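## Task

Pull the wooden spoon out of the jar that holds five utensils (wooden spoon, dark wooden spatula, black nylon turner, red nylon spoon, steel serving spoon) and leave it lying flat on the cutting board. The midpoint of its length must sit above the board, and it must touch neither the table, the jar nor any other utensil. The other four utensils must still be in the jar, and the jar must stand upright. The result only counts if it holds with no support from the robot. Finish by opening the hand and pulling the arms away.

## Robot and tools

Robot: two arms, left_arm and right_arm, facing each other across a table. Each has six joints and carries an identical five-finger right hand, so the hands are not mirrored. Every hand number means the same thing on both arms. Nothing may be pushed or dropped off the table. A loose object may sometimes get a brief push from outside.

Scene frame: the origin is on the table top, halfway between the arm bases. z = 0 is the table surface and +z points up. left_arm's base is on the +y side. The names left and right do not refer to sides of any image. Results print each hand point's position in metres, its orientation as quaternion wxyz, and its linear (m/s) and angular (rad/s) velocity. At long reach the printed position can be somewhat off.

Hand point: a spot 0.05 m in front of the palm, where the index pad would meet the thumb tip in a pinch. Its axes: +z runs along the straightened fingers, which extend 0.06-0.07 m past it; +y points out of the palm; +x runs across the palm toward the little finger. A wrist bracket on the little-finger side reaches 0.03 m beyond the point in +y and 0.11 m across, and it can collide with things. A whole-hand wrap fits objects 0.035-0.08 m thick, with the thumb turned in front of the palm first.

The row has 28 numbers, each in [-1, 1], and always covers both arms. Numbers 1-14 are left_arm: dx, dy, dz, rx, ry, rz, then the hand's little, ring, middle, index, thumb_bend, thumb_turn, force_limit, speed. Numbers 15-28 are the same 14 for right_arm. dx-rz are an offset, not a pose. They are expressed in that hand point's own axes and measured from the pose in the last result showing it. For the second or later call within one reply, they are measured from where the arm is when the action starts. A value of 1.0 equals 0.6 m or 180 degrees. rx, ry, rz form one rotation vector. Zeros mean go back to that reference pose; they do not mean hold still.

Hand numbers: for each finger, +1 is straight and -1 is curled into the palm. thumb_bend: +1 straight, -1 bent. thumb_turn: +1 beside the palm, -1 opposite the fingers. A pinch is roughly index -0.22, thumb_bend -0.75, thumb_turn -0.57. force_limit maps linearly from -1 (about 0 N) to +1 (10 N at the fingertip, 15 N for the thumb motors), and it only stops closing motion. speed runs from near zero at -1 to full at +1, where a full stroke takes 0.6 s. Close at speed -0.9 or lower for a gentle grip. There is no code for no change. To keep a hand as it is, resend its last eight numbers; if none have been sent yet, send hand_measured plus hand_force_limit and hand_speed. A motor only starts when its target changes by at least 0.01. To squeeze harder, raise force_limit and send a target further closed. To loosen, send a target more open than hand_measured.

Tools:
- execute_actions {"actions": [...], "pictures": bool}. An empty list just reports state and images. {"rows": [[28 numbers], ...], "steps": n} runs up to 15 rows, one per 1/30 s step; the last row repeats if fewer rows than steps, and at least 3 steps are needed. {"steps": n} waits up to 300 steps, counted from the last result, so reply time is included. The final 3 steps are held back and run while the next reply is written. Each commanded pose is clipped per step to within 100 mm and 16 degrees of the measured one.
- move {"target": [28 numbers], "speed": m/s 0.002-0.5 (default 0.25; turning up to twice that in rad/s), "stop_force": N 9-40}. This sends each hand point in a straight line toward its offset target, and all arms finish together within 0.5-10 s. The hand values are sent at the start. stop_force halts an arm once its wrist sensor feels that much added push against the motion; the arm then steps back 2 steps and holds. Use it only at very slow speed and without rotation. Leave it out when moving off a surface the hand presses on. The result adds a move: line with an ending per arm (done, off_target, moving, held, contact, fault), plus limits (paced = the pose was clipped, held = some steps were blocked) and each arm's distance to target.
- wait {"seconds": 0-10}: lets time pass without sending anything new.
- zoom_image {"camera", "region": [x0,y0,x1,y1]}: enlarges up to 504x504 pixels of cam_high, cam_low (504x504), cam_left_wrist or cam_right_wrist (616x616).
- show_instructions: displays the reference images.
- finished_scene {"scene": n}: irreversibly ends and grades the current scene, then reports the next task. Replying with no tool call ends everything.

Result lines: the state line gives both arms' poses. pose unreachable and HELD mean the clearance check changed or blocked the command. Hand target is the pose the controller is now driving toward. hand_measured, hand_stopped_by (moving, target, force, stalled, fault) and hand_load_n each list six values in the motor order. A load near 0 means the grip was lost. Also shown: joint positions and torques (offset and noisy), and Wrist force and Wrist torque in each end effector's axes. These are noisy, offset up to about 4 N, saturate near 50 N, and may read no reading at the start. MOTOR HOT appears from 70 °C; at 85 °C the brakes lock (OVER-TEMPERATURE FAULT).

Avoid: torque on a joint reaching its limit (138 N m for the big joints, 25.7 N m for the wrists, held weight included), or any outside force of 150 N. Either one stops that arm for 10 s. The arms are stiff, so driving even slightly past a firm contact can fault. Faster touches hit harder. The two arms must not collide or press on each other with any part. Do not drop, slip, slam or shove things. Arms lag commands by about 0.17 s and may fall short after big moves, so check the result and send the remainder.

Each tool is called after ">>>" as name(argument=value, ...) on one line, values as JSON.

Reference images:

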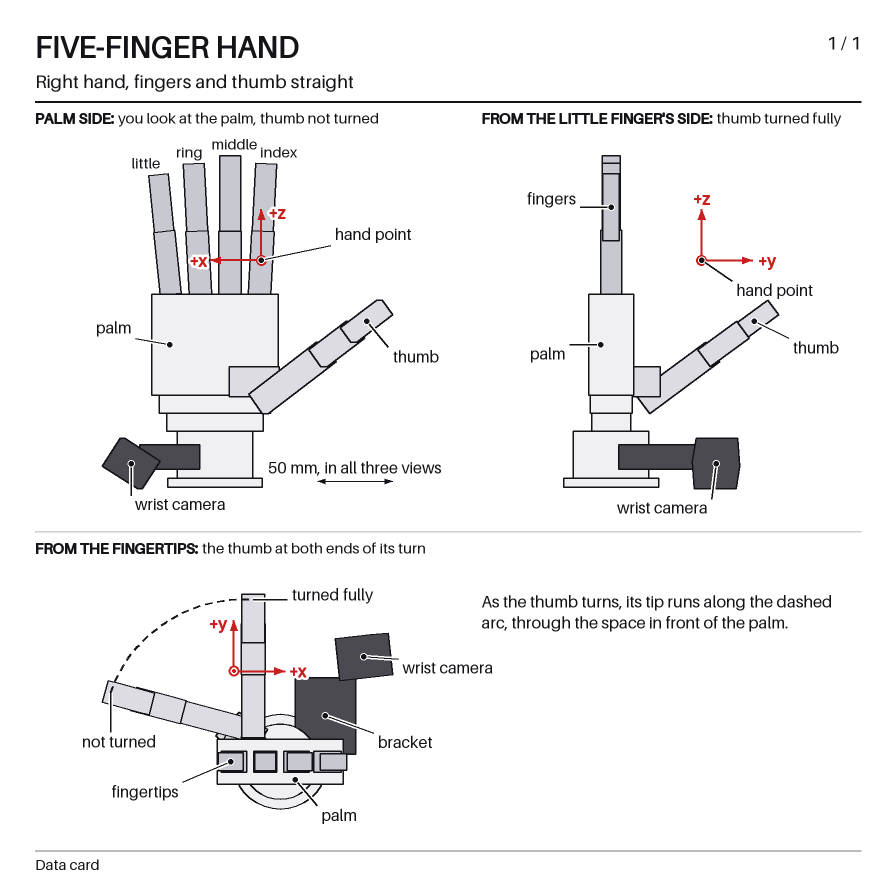

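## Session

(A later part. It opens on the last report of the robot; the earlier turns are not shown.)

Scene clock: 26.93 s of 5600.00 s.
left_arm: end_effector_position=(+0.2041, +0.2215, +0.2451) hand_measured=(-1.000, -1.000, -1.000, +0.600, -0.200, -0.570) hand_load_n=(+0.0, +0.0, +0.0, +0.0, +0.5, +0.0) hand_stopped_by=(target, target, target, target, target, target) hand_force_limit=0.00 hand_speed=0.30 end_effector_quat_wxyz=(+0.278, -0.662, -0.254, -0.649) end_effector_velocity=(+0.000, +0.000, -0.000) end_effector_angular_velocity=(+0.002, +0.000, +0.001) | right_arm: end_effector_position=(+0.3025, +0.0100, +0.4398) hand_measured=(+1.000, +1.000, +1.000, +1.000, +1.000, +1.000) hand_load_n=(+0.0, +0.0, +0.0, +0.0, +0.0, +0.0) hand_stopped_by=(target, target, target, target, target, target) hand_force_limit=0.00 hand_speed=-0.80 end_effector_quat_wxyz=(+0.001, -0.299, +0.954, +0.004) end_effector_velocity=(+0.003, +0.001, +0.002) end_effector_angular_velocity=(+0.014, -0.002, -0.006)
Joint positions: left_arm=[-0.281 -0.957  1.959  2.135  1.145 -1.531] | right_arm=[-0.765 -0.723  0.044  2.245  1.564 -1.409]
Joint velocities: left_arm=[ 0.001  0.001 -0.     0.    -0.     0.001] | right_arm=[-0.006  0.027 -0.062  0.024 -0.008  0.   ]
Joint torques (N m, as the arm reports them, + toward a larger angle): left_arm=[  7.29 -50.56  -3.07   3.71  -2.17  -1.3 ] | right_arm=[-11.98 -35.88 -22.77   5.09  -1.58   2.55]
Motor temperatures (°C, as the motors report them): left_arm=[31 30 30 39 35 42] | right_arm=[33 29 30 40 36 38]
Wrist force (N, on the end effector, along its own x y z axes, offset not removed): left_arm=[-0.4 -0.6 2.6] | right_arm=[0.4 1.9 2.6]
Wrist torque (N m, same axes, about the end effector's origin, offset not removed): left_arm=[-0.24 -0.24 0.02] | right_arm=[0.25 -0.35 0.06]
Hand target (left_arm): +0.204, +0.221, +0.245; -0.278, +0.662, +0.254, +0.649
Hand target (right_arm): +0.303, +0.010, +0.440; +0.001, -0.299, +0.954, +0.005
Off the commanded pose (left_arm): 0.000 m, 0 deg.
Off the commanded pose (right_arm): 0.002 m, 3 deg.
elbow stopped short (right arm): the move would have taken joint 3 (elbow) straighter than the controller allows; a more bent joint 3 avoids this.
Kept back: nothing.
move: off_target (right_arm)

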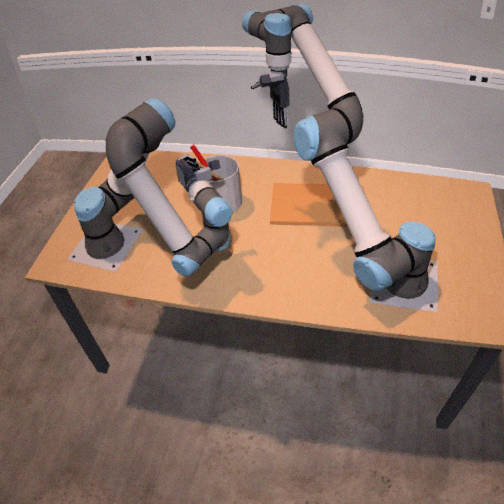

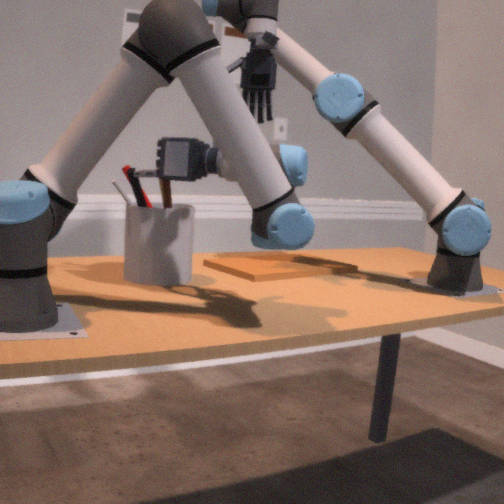

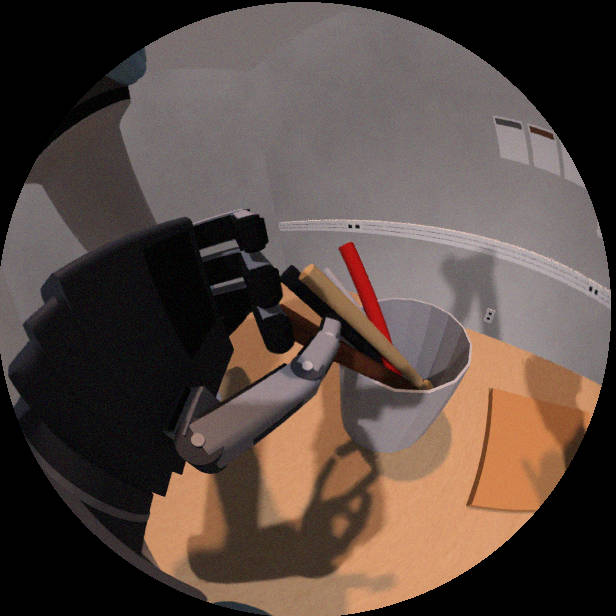

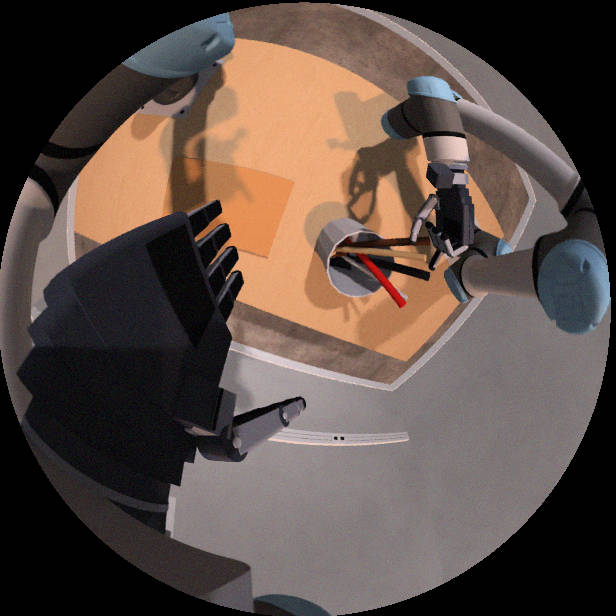

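>>> move(target=[0.05,0,0.015,0,0,0,-1,-1,-1,0.35,-0.55,-0.57,0,0.3,0,0,0,0,0,0,1,1,1,1,1,1,0,-0.8], speed=0.03)

>>> zoom_image(camera="cam_right_wrist", region=[320, 160, 520, 360])

Scene clock: 28.60 s of 5600.00 s.
left_arm: end_effector_position=(+0.2113, +0.2270, +0.2748) hand_measured=(-1.000, -1.000, -1.000, +0.350, -0.550, -0.570) hand_load_n=(+0.0, +0.0, +0.0, +0.0, +0.0, +0.0) hand_stopped_by=(target, target, target, target, target, target) hand_force_limit=0.00 hand_speed=0.30 end_effector_quat_wxyz=(+0.278, -0.662, -0.254, -0.649) end_effector_velocity=(+0.001, +0.001, +0.003) end_effector_angular_velocity=(-0.001, -0.001, +0.001) | right_arm: end_effector_position=(+0.3025, +0.0100, +0.4398) hand_measured=(+1.000, +1.000, +1.000, +1.000, +1.000, +1.000) hand_load_n=(+0.0, +0.0, +0.0, +0.0, +0.0, +0.0) hand_stopped_by=(target, target, target, target, target, target) hand_force_limit=0.00 hand_speed=-0.80 end_effector_quat_wxyz=(+0.001, -0.299, +0.954, +0.004) end_effector_velocity=(+0.001, -0.000, +0.000) end_effector_angular_velocity=(-0.000, -0.000, -0.001)
Joint positions: left_arm=[-0.271 -1.029  1.971  2.194  1.135 -1.531] | right_arm=[-0.764 -0.721  0.04   2.247  1.564 -1.409]
Joint velocities: left_arm=[ 0.001 -0.006  0.     0.005  0.    -0.001] | right_arm=[-0.001 -0.001  0.003 -0.001  0.     0.   ]
Joint torques (N m, as the arm reports them, + toward a larger angle): left_arm=[  8.08 -49.31  -4.28   3.63  -2.27  -0.83] | right_arm=[ 14.34 -50.99  -3.43   0.03   1.88   1.32]
Motor temperatures (°C, as the motors report them): left_arm=[31 30 30 39 35 42] | right_arm=[33 29 30 40 36 38]
Wrist force (N, on the end effector, along its own x y z axes, offset not removed): left_arm=[-0.2 -0.5 1.3] | right_arm=[0.8 1.0 0.5]
Wrist torque (N m, same axes, about the end effector's origin, offset not removed): left_arm=[-0.12 -0.28 0.11] | right_arm=[0.35 -0.29 0.09]
Hand target (left_arm): +0.211, +0.227, +0.275; -0.278, +0.662, +0.254, +0.649
Hand target (right_arm): +0.303, +0.010, +0.440; +0.000, -0.299, +0.954, +0.004
Off the commanded pose (left_arm): 0.000 m, 0 deg.
Off the commanded pose (right_arm): 0.000 m, 0 deg.
Kept back: nothing.
move: done

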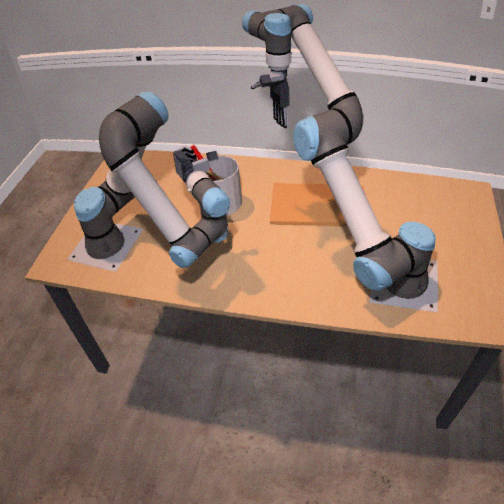

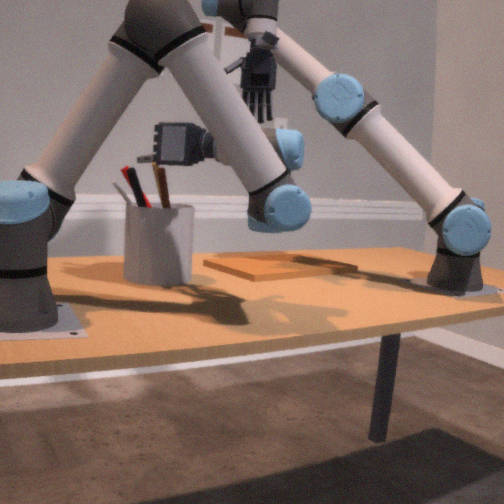

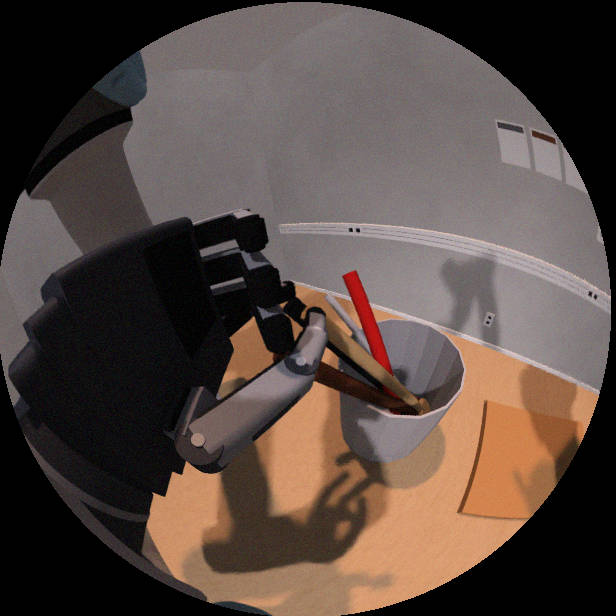

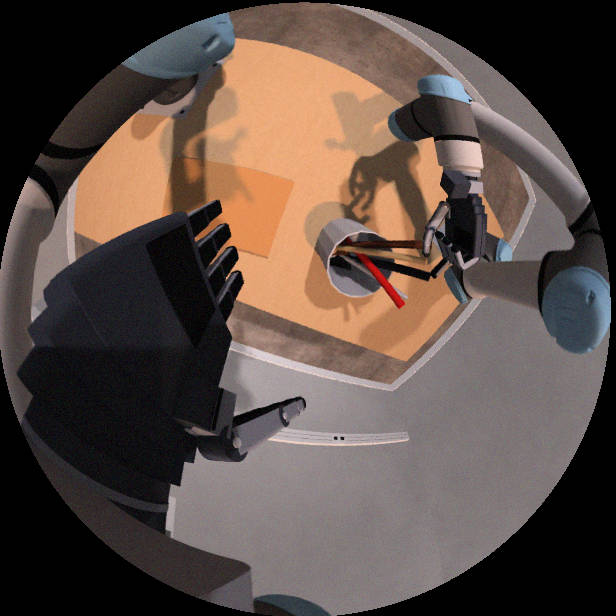

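Region (320, 160, 520, 360) of cam_right_wrist's 616x616 image, scaled by 2.520, with more detail than that image has.

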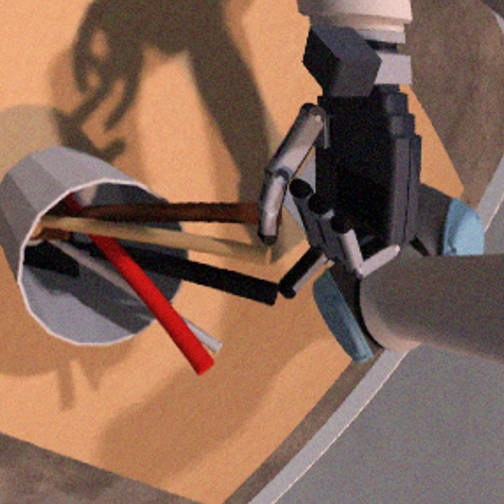

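>>> move(target=[-0.045,0,0,0,0,0,-1,-1,-1,0.2,-0.55,-0.57,0,0.3,0,0,0,0,0,0,1,1,1,1,1,1,0,-0.8], speed=0.02)

>>> zoom_image(camera="cam_right_wrist", region=[320, 160, 520, 360])

>>> zoom_image(camera="cam_left_wrist", region=[200, 220, 500, 520])

Scene clock: 30.53 s of 5600.00 s.
left_arm: end_effector_position=(+0.2106, +0.2276, +0.2481) hand_measured=(-1.000, -1.000, -1.000, +0.200, -0.550, -0.570) hand_load_n=(+0.0, +0.0, +0.0, +0.0, +0.5, -1.5) hand_stopped_by=(target, target, target, target, target, target) hand_force_limit=0.00 hand_speed=0.30 end_effector_quat_wxyz=(+0.278, -0.662, -0.254, -0.649) end_effector_velocity=(+0.000, +0.000, -0.003) end_effector_angular_velocity=(+0.000, -0.000, +0.002) | right_arm: end_effector_position=(+0.3025, +0.0100, +0.4398) hand_measured=(+1.000, +1.000, +1.000, +1.000, +1.000, +1.000) hand_load_n=(+0.0, +0.0, +0.0, +0.0, +0.0, +0.0) hand_stopped_by=(target, target, target, target, target, target) hand_force_limit=0.00 hand_speed=-0.80 end_effector_quat_wxyz=(+0.001, -0.299, +0.954, +0.004) end_effector_velocity=(-0.001, +0.000, +0.001) end_effector_angular_velocity=(+0.001, -0.001, +0.001)
Joint positions: left_arm=[-0.273 -0.973  1.979  2.131  1.137 -1.531] | right_arm=[-0.764 -0.721  0.041  2.247  1.564 -1.409]
Joint velocities: left_arm=[ 0.001  0.006  0.    -0.006  0.001 -0.   ] | right_arm=[ 0.001 -0.001 -0.     0.     0.001 -0.   ]
Joint torques (N m, as the arm reports them, + toward a larger angle): left_arm=[ -6.68 -22.14  -2.66  -1.92   2.74   0.57] | right_arm=[ 12.25 -44.11 -24.44   2.07   1.29   0.99]
Motor temperatures (°C, as the motors report them): left_arm=[31 30 30 39 35 42] | right_arm=[33 29 30 40 36 38]
Wrist force (N, on the end effector, along its own x y z axes, offset not removed): left_arm=[2.6 0.9 1.0] | right_arm=[0.3 1.3 1.8]
Wrist torque (N m, same axes, about the end effector's origin, offset not removed): left_arm=[0.02 -0.40 0.19] | right_arm=[0.27 -0.26 0.04]
Hand target (left_arm): +0.211, +0.228, +0.248; -0.278, +0.662, +0.254, +0.649
Hand target (right_arm): +0.303, +0.010, +0.440; +0.001, -0.299, +0.954, +0.004
Off the commanded pose (left_arm): 0.000 m, 0 deg.
Off the commanded pose (right_arm): 0.000 m, 0 deg.
Kept back: nothing.
move: done

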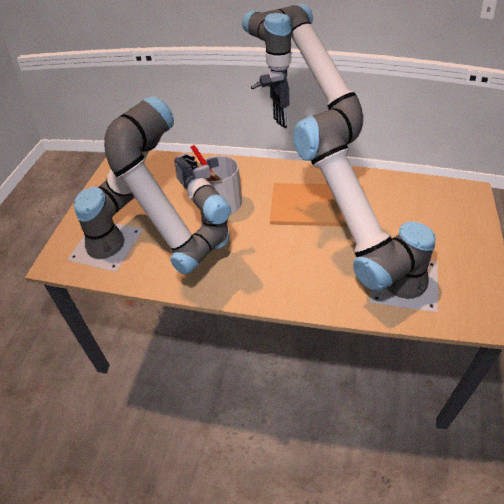

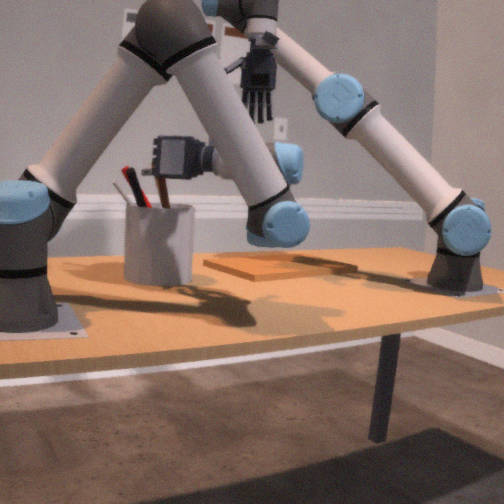

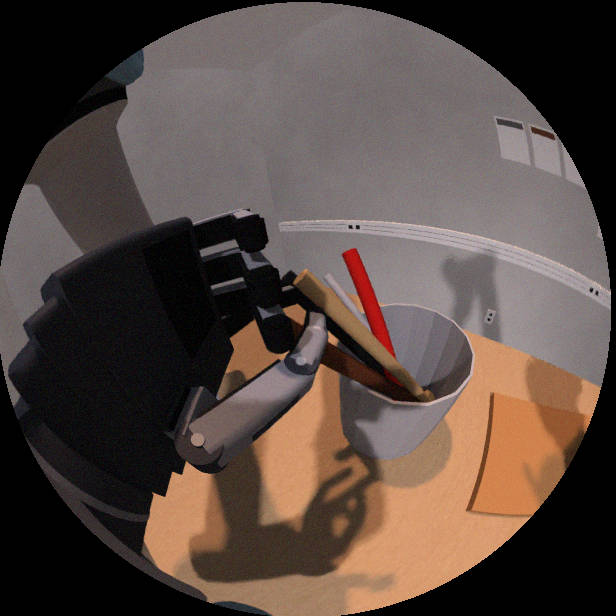

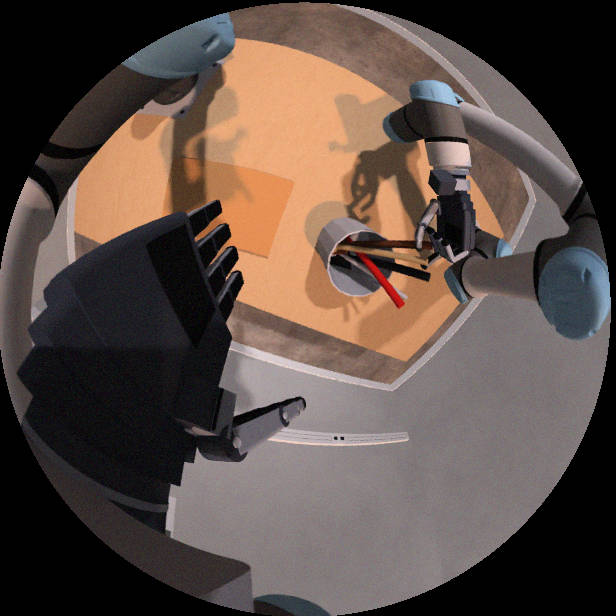

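Region (320, 160, 520, 360) of cam_right_wrist's 616x616 image, scaled by 2.520, with more detail than that image has.

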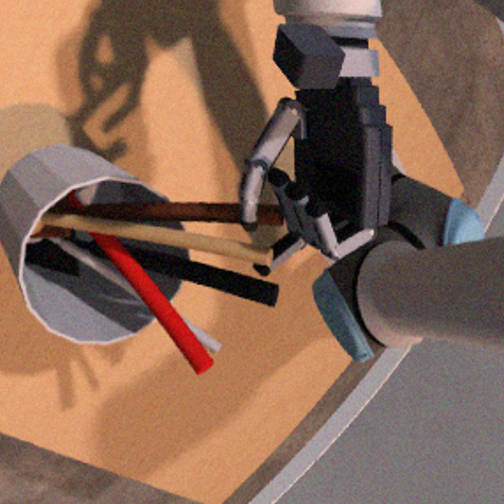

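Region (200, 220, 500, 520) of cam_left_wrist's 616x616 image, scaled by 1.680, with more detail than that image has.

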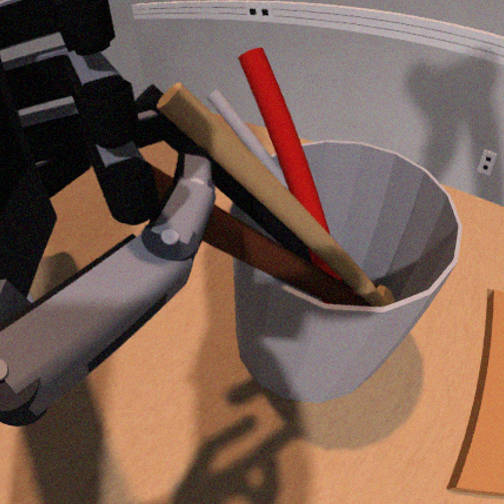

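>>> move(target=[0,0,0,0,0,0,-1,-1,-1,-0.5,-0.55,-0.57,0.2,-0.7,0,0,0,0,0,0,1,1,1,1,1,1,0,-0.8])

>>> zoom_image(camera="cam_right_wrist", region=[320, 160, 520, 360])

>>> zoom_image(camera="cam_left_wrist", region=[200, 220, 500, 520])

Scene clock: 31.97 s of 5600.00 s.
left_arm: end_effector_position=(+0.2106, +0.2276, +0.2481) hand_measured=(-1.000, -1.000, -1.000, -0.260, -0.550, -0.570) hand_load_n=(+0.0, +0.0, +0.0, +11.0, +2.0, -1.0) hand_stopped_by=(target, target, target, force, target, target) hand_force_limit=0.20 hand_speed=-0.70 end_effector_quat_wxyz=(+0.278, -0.662, -0.254, -0.649) end_effector_velocity=(-0.000, +0.001, -0.000) end_effector_angular_velocity=(+0.001, +0.002, +0.002) | right_arm: end_effector_position=(+0.3025, +0.0100, +0.4399) hand_measured=(+1.000, +1.000, +1.000, +1.000, +1.000, +1.000) hand_load_n=(+0.0, +0.0, +0.0, +0.0, +0.0, +0.0) hand_stopped_by=(target, target, target, target, target, target) hand_force_limit=0.00 hand_speed=-0.80 end_effector_quat_wxyz=(+0.001, -0.299, +0.954, +0.004) end_effector_velocity=(+0.000, -0.000, -0.000) end_effector_angular_velocity=(-0.001, -0.000, -0.001)
Joint positions: left_arm=[-0.273 -0.973  1.979  2.131  1.137 -1.531] | right_arm=[-0.764 -0.721  0.041  2.247  1.564 -1.409]
Joint velocities: left_arm=[-0.    -0.     0.    -0.001  0.002  0.002] | right_arm=[-0.     0.     0.     0.     0.001  0.   ]
Joint torques (N m, as the arm reports them, + toward a larger angle): left_arm=[  4.19 -49.86 -18.71   3.61   0.29   0.44] | right_arm=[ 12.62 -37.81 -18.19   3.74   1.28   1.13]
Motor temperatures (°C, as the motors report them): left_arm=[31 30 30 39 35 42] | right_arm=[33 29 30 40 36 38]
Wrist force (N, on the end effector, along its own x y z axes, offset not removed): left_arm=[1.2 -0.8 1.6] | right_arm=[-0.6 2.2 0.3]
Wrist torque (N m, same axes, about the end effector's origin, offset not removed): left_arm=[-0.25 -0.29 0.06] | right_arm=[0.41 -0.04 -0.05]
Hand target (left_arm): +0.211, +0.228, +0.248; -0.278, +0.662, +0.254, +0.649
Hand target (right_arm): +0.303, +0.010, +0.440; +0.001, -0.299, +0.954, +0.004
Off the commanded pose (left_arm): 0.000 m, 0 deg.
Off the commanded pose (right_arm): 0.000 m, 0 deg.
Kept back: nothing.
move: done

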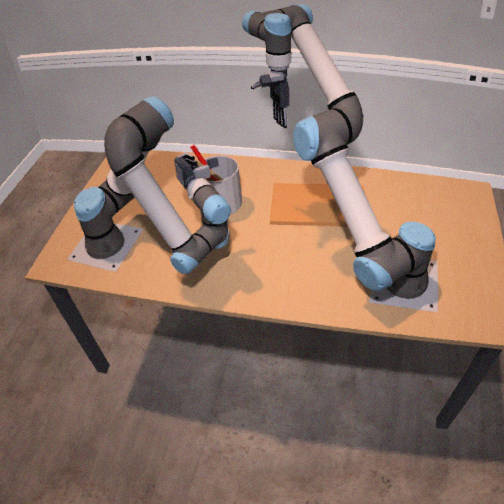

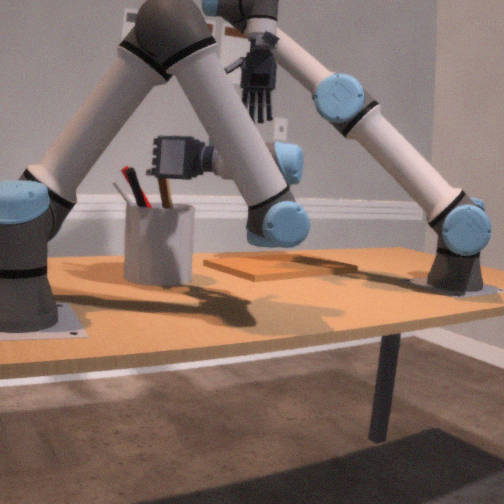

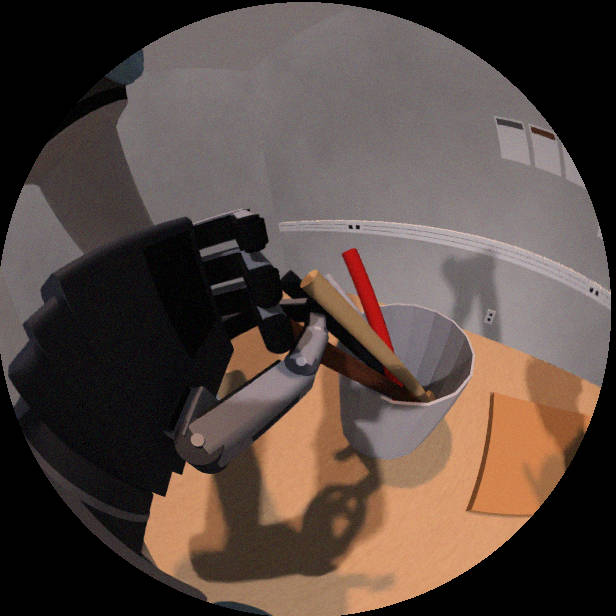

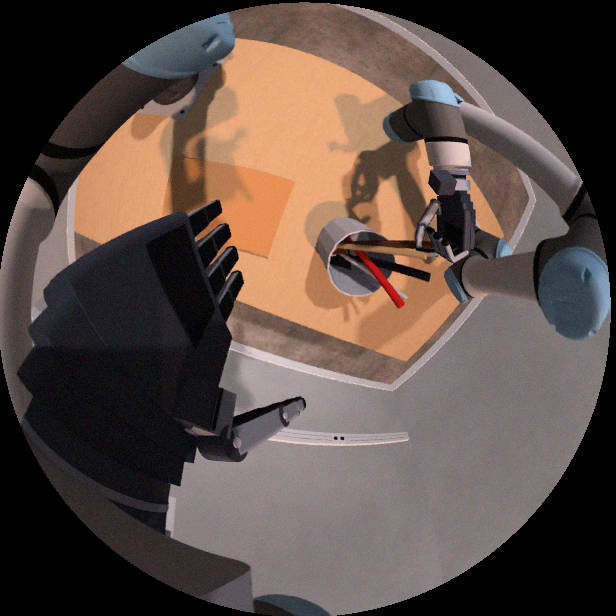

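Region (320, 160, 520, 360) of cam_right_wrist's 616x616 image, scaled by 2.520, with more detail than that image has.

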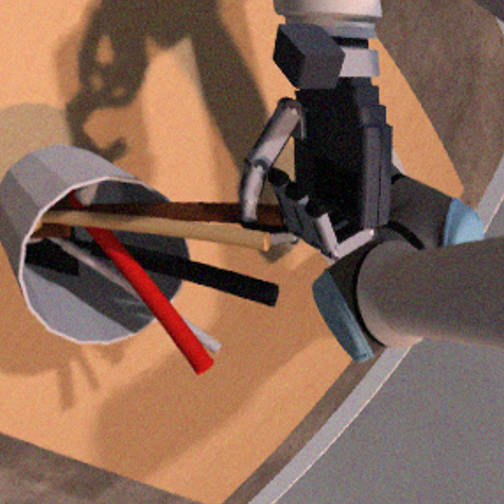

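Region (200, 220, 500, 520) of cam_left_wrist's 616x616 image, scaled by 1.680, with more detail than that image has.

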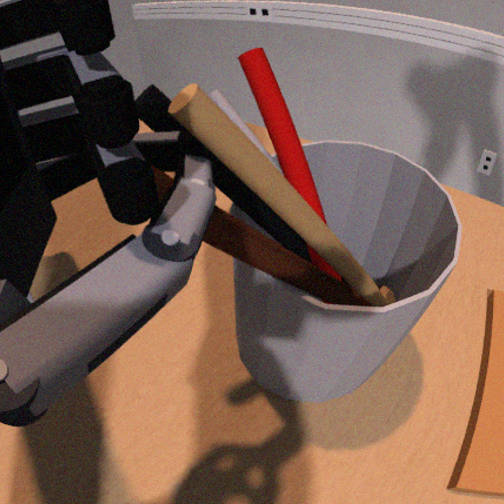

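>>> move(target=[0,0,0,0,0,0,-1,-1,-1,0.25,-0.5,-0.57,0.2,0,0,0,0,0,0,0,1,1,1,1,1,1,0,-0.8])

>>> move(target=[0.005,0.025,0,0,0,0,-1,-1,-1,0.25,-0.5,-0.57,0.2,0,0,0,0,0,0,0,1,1,1,1,1,1,0,-0.8], speed=0.02)

>>> zoom_image(camera="cam_right_wrist", region=[320, 160, 520, 360])

>>> zoom_image(camera="cam_left_wrist", region=[200, 220, 500, 520])

Scene clock: 32.90 s of 5600.00 s.
left_arm: end_effector_position=(+0.2106, +0.2276, +0.2481) hand_measured=(-1.000, -1.000, -1.000, +0.250, -0.500, -0.570) hand_load_n=(+0.0, +0.0, +0.0, +0.0, +0.0, +0.0) hand_stopped_by=(target, target, target, target, target, target) hand_force_limit=0.20 hand_speed=0.00 end_effector_quat_wxyz=(+0.278, -0.662, -0.254, -0.649) end_effector_velocity=(-0.000, +0.000, -0.000) end_effector_angular_velocity=(+0.000, -0.001, +0.002) | right_arm: end_effector_position=(+0.3025, +0.0100, +0.4399) hand_measured=(+1.000, +1.000, +1.000, +1.000, +1.000, +1.000) hand_load_n=(+0.0, +0.0, +0.0, +0.0, +0.0, +0.0) hand_stopped_by=(target, target, target, target, target, target) hand_force_limit=0.00 hand_speed=-0.80 end_effector_quat_wxyz=(+0.001, -0.299, +0.954, +0.004) end_effector_velocity=(-0.000, +0.000, +0.000) end_effector_angular_velocity=(+0.000, -0.000, +0.001)
Joint positions: left_arm=[-0.273 -0.973  1.979  2.131  1.137 -1.531] | right_arm=[-0.764 -0.721  0.041  2.247  1.564 -1.409]
Joint velocities: left_arm=[ 0.001  0.001  0.     0.     0.001 -0.   ] | right_arm=[ 0.    -0.    -0.    -0.     0.    -0.001]
Joint torques (N m, as the arm reports them, + toward a larger angle): left_arm=[  6.43 -49.97 -18.26   3.5   -0.62   0.52] | right_arm=[ 12.73 -36.33 -16.44   3.82   1.09   0.85]
Motor temperatures (°C, as the motors report them): left_arm=[31 30 30 39 35 42] | right_arm=[33 29 30 40 36 38]
Wrist force (N, on the end effector, along its own x y z axes, offset not removed): left_arm=[1.7 -0.4 1.9] | right_arm=[0.7 2.7 3.2]
Wrist torque (N m, same axes, about the end effector's origin, offset not removed): left_arm=[-0.16 -0.57 0.20] | right_arm=[0.36 -0.37 0.11]
Hand target (left_arm): +0.211, +0.228, +0.248; -0.278, +0.662, +0.254, +0.649
Hand target (right_arm): +0.303, +0.010, +0.440; +0.001, -0.299, +0.954, +0.004
Off the commanded pose (left_arm): 0.000 m, 0 deg.
Off the commanded pose (right_arm): 0.000 m, 0 deg.
Kept back: nothing.
move: done

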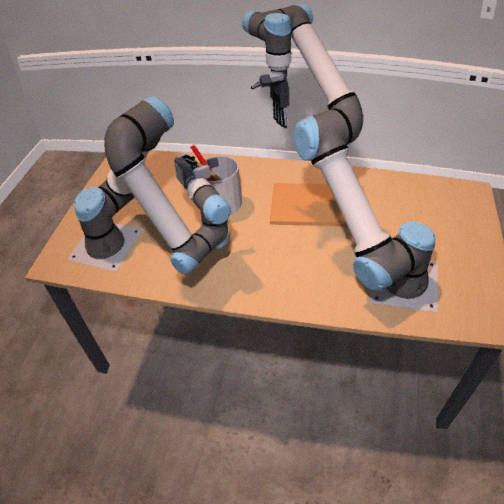

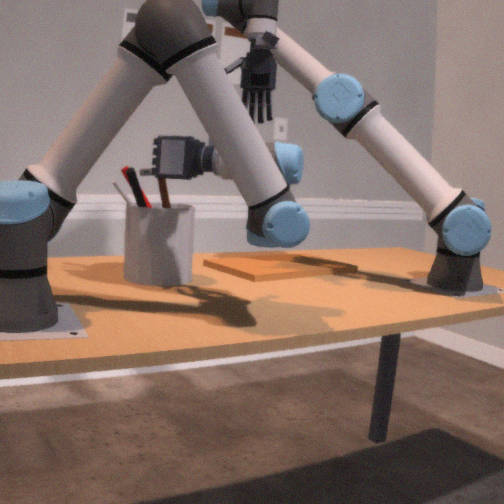

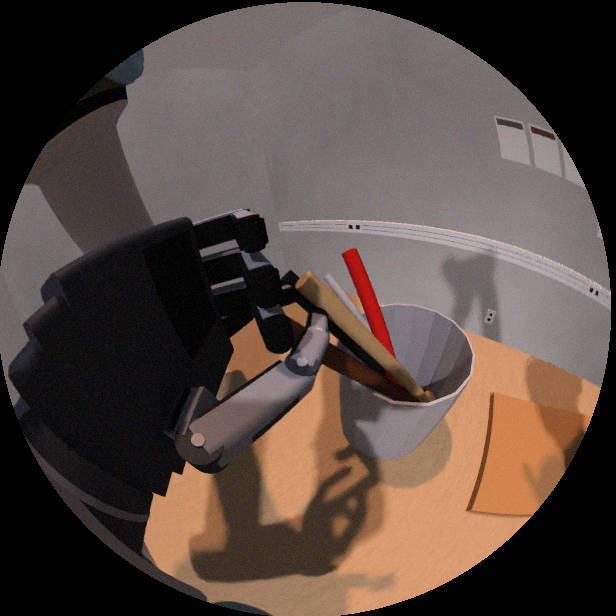

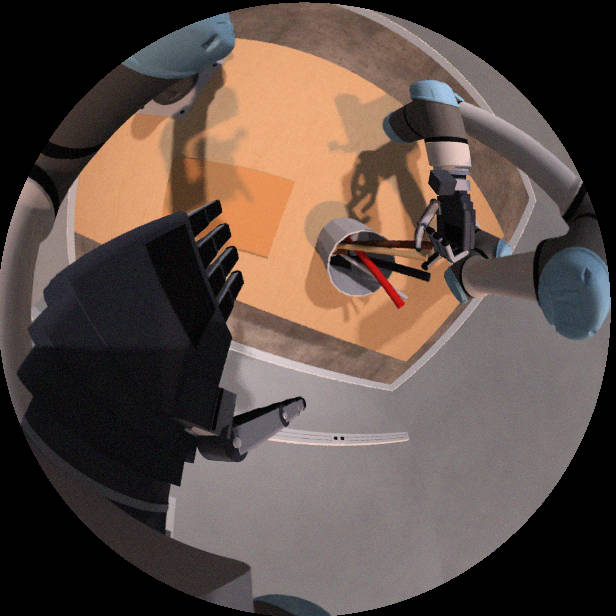

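Scene clock: 34.00 s of 5600.00 s.
left_arm: end_effector_position=(+0.2209, +0.2171, +0.2505) hand_measured=(-1.000, -1.000, -1.000, +0.250, -0.500, -0.570) hand_load_n=(+0.0, +0.0, +0.0, +0.0, +0.0, +0.0) hand_stopped_by=(target, target, target, target, target, target) hand_force_limit=0.20 hand_speed=0.00 end_effector_quat_wxyz=(+0.278, -0.662, -0.254, -0.649) end_effector_velocity=(+0.002, -0.002, -0.000) end_effector_angular_velocity=(+0.001, -0.000, +0.001) | right_arm: end_effector_position=(+0.3025, +0.0100, +0.4399) hand_measured=(+1.000, +1.000, +1.000, +1.000, +1.000, +1.000) hand_load_n=(+0.0, +0.0, +0.0, +0.0, +0.0, +0.0) hand_stopped_by=(target, target, target, target, target, target) hand_force_limit=0.00 hand_speed=-0.80 end_effector_quat_wxyz=(+0.001, -0.299, +0.954, +0.004) end_effector_velocity=(+0.000, -0.000, +0.000) end_effector_angular_velocity=(-0.000, -0.001, +0.001)
Joint positions: left_arm=[-0.243 -0.964  1.948  2.153  1.108 -1.531] | right_arm=[-0.764 -0.721  0.041  2.247  1.564 -1.409]
Joint velocities: left_arm=[ 0.006  0.003 -0.006  0.003 -0.005  0.   ] | right_arm=[-0.001 -0.     0.     0.     0.001 -0.002]
Joint torques (N m, as the arm reports them, + toward a larger angle): left_arm=[  8.92 -22.42 -20.04   3.68  -2.3    2.43] | right_arm=[ 12.62 -36.1  -14.99   4.06   1.29   0.85]
Motor temperatures (°C, as the motors report them): left_arm=[31 30 30 39 35 42] | right_arm=[33 29 30 40 36 38]
Wrist force (N, on the end effector, along its own x y z axes, offset not removed): left_arm=[-0.3 -0.6 1.6] | right_arm=[1.2 1.8 2.4]
Wrist torque (N m, same axes, about the end effector's origin, offset not removed): left_arm=[-0.19 -0.14 0.09] | right_arm=[0.32 -0.40 0.07]
Hand target (left_arm): +0.221, +0.217, +0.251; -0.278, +0.662, +0.254, +0.649
Hand target (right_arm): +0.303, +0.010, +0.440; +0.001, -0.299, +0.954, +0.004
Off the commanded pose (left_arm): 0.000 m, 0 deg.
Off the commanded pose (right_arm): 0.000 m, 0 deg.
Kept back: nothing.
move: done

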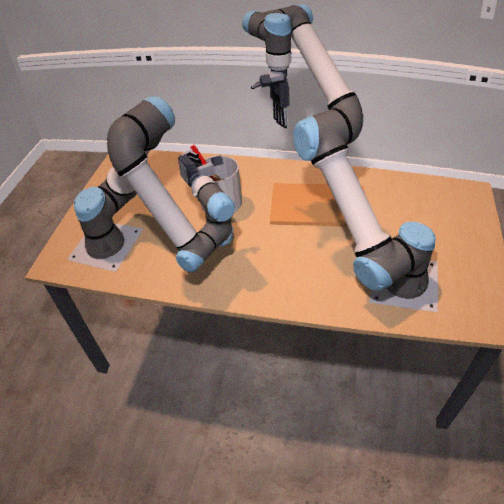

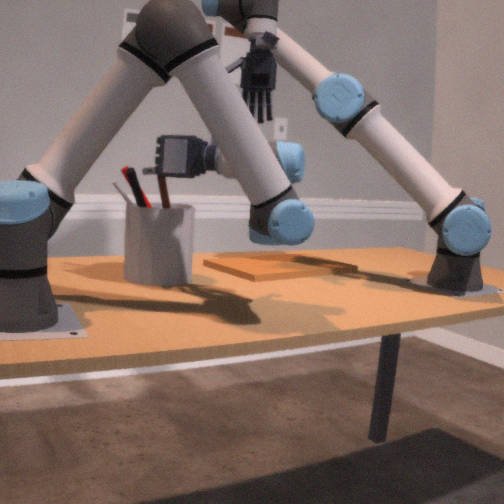

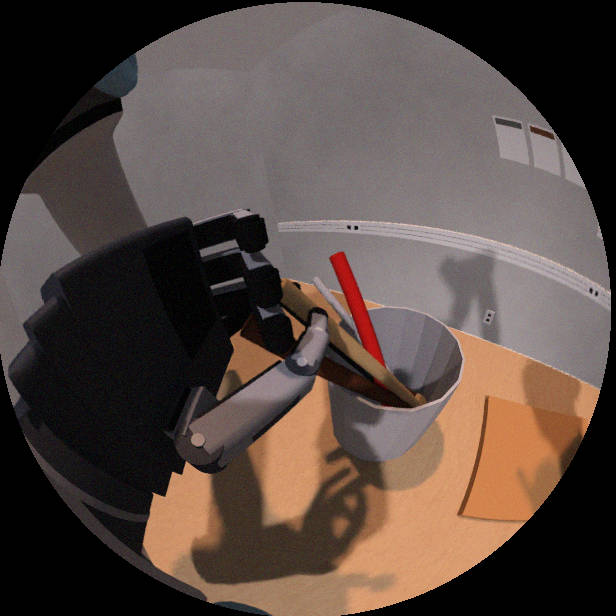

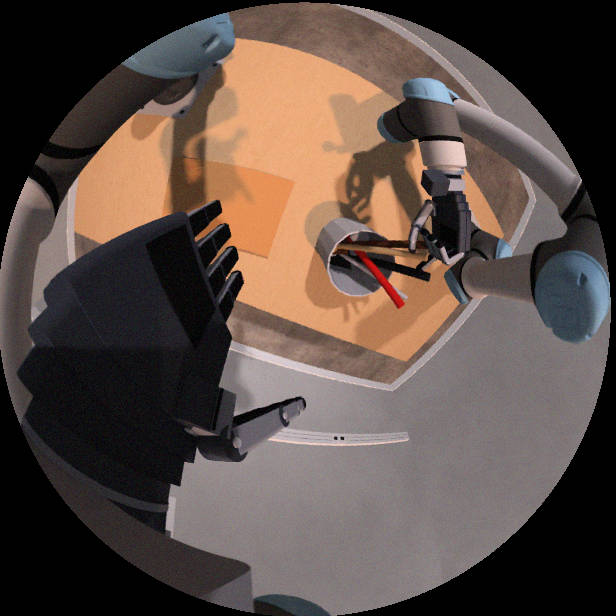

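Region (320, 160, 520, 360) of cam_right_wrist's 616x616 image, scaled by 2.520, with more detail than that image has.

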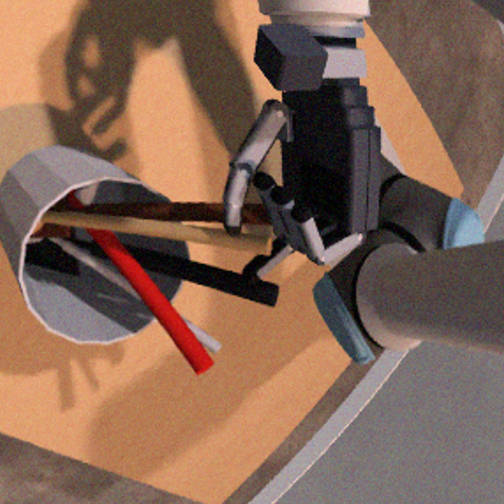

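Region (200, 220, 500, 520) of cam_left_wrist's 616x616 image, scaled by 1.680, with more detail than that image has.

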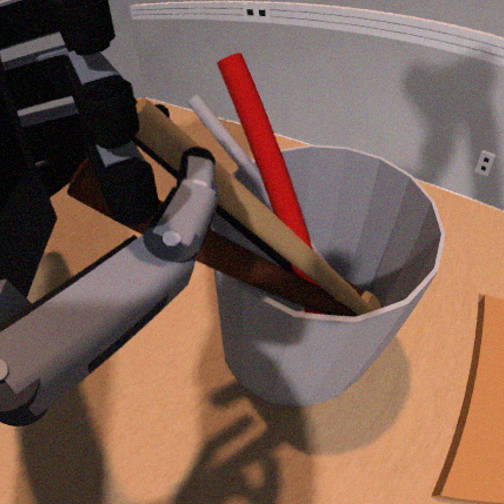

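>>> move(target=[0,0,0,0,0,0,-1,-1,-1,-0.5,-0.5,-0.57,0.2,-0.7,0,0,0,0,0,0,1,1,1,1,1,1,0,-0.8])

>>> zoom_image(camera="cam_right_wrist", region=[320, 160, 520, 360])

>>> zoom_image(camera="cam_left_wrist", region=[200, 220, 500, 520])

Scene clock: 35.13 s of 5600.00 s.
left_arm: end_effector_position=(+0.2209, +0.2171, +0.2505) hand_measured=(-1.000, -1.000, -1.000, -0.064, -0.498, -0.570) hand_load_n=(+0.0, +0.0, +0.0, +6.0, +2.0, -0.5) hand_stopped_by=(target, target, target, force, target, target) hand_force_limit=0.20 hand_speed=-0.70 end_effector_quat_wxyz=(+0.278, -0.662, -0.254, -0.649) end_effector_velocity=(-0.000, -0.000, +0.001) end_effector_angular_velocity=(-0.001, +0.001, -0.002) | right_arm: end_effector_position=(+0.3025, +0.0100, +0.4399) hand_measured=(+1.000, +1.000, +1.000, +1.000, +1.000, +1.000) hand_load_n=(+0.0, +0.0, +0.0, +0.0, +0.0, +0.0) hand_stopped_by=(target, target, target, target, target, target) hand_force_limit=0.00 hand_speed=-0.80 end_effector_quat_wxyz=(+0.001, -0.299, +0.954, +0.004) end_effector_velocity=(-0.001, +0.001, -0.000) end_effector_angular_velocity=(-0.000, -0.000, +0.001)
Joint positions: left_arm=[-0.243 -0.964  1.948  2.153  1.108 -1.531] | right_arm=[-0.764 -0.721  0.041  2.247  1.564 -1.409]
Joint velocities: left_arm=[-0.001 -0.002 -0.     0.001 -0.001  0.   ] | right_arm=[ 0.002  0.    -0.     0.     0.     0.001]
Joint torques (N m, as the arm reports them, + toward a larger angle): left_arm=[ -6.87 -50.61  -3.15  -1.46   2.5    1.99] | right_arm=[ 12.01 -35.15 -14.87   3.92   1.12   0.98]
Motor temperatures (°C, as the motors report them): left_arm=[31 30 30 39 35 42] | right_arm=[33 29 30 40 36 38]
Wrist force (N, on the end effector, along its own x y z axes, offset not removed): left_arm=[0.1 -1.4 0.4] | right_arm=[1.8 1.6 1.4]
Wrist torque (N m, same axes, about the end effector's origin, offset not removed): left_arm=[-0.20 -0.31 0.08] | right_arm=[0.32 -0.56 0.11]
Hand target (left_arm): +0.221, +0.217, +0.251; -0.278, +0.662, +0.254, +0.649
Hand target (right_arm): +0.303, +0.010, +0.440; +0.001, -0.299, +0.954, +0.004
Off the commanded pose (left_arm): 0.000 m, 0 deg.
Off the commanded pose (right_arm): 0.000 m, 0 deg.
Kept back: nothing.
move: done

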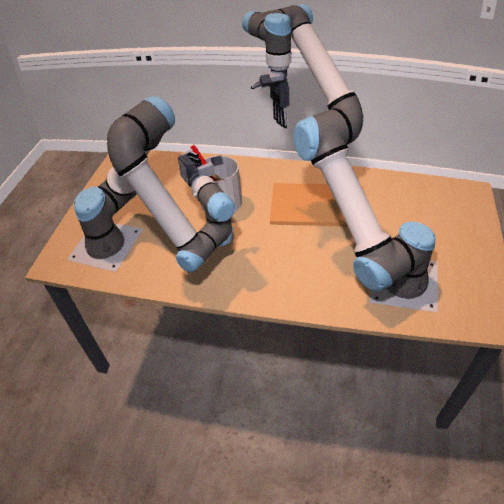

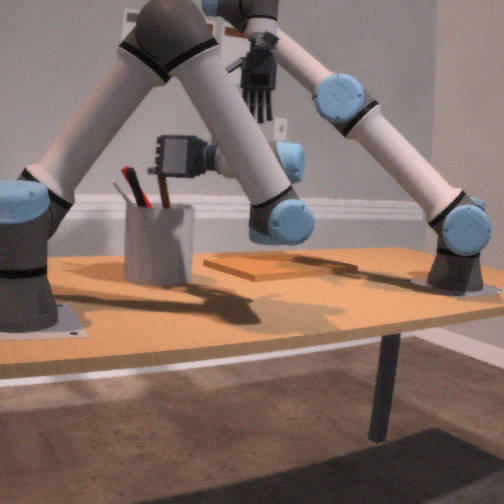

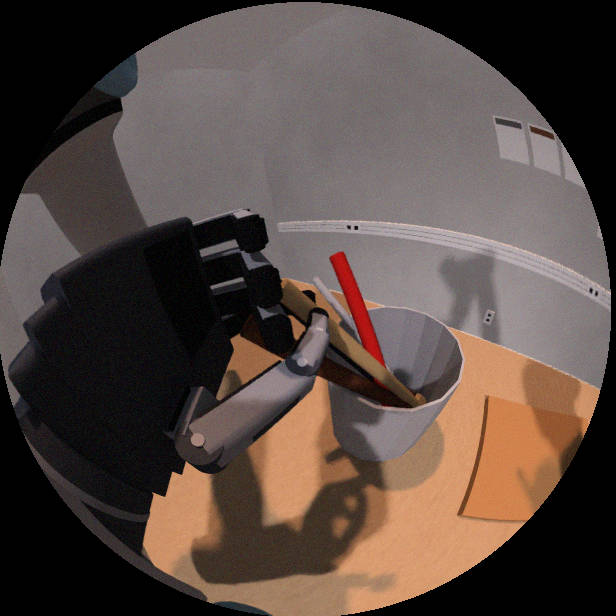

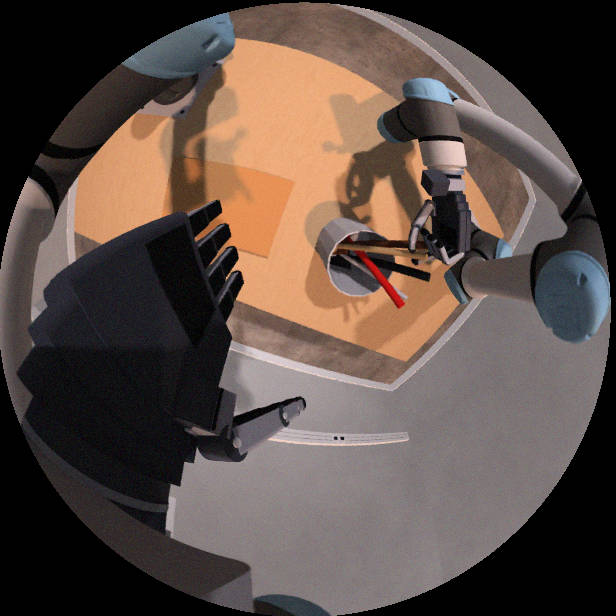

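Region (320, 160, 520, 360) of cam_right_wrist's 616x616 image, scaled by 2.520, with more detail than that image has.

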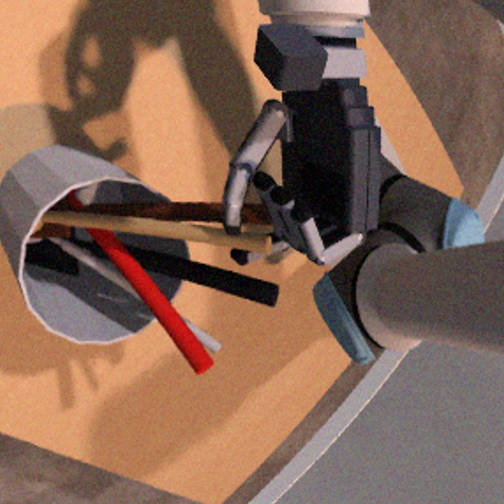

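Region (200, 220, 500, 520) of cam_left_wrist's 616x616 image, scaled by 1.680, with more detail than that image has.

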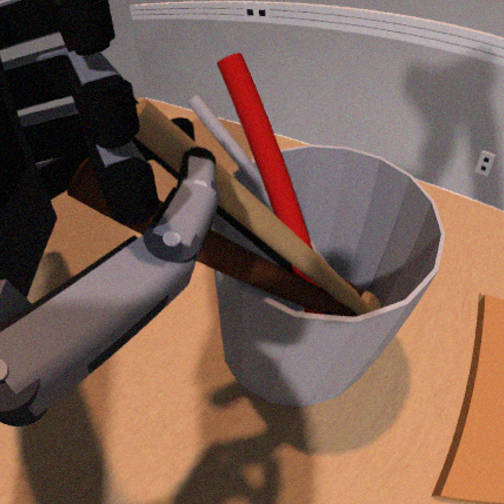

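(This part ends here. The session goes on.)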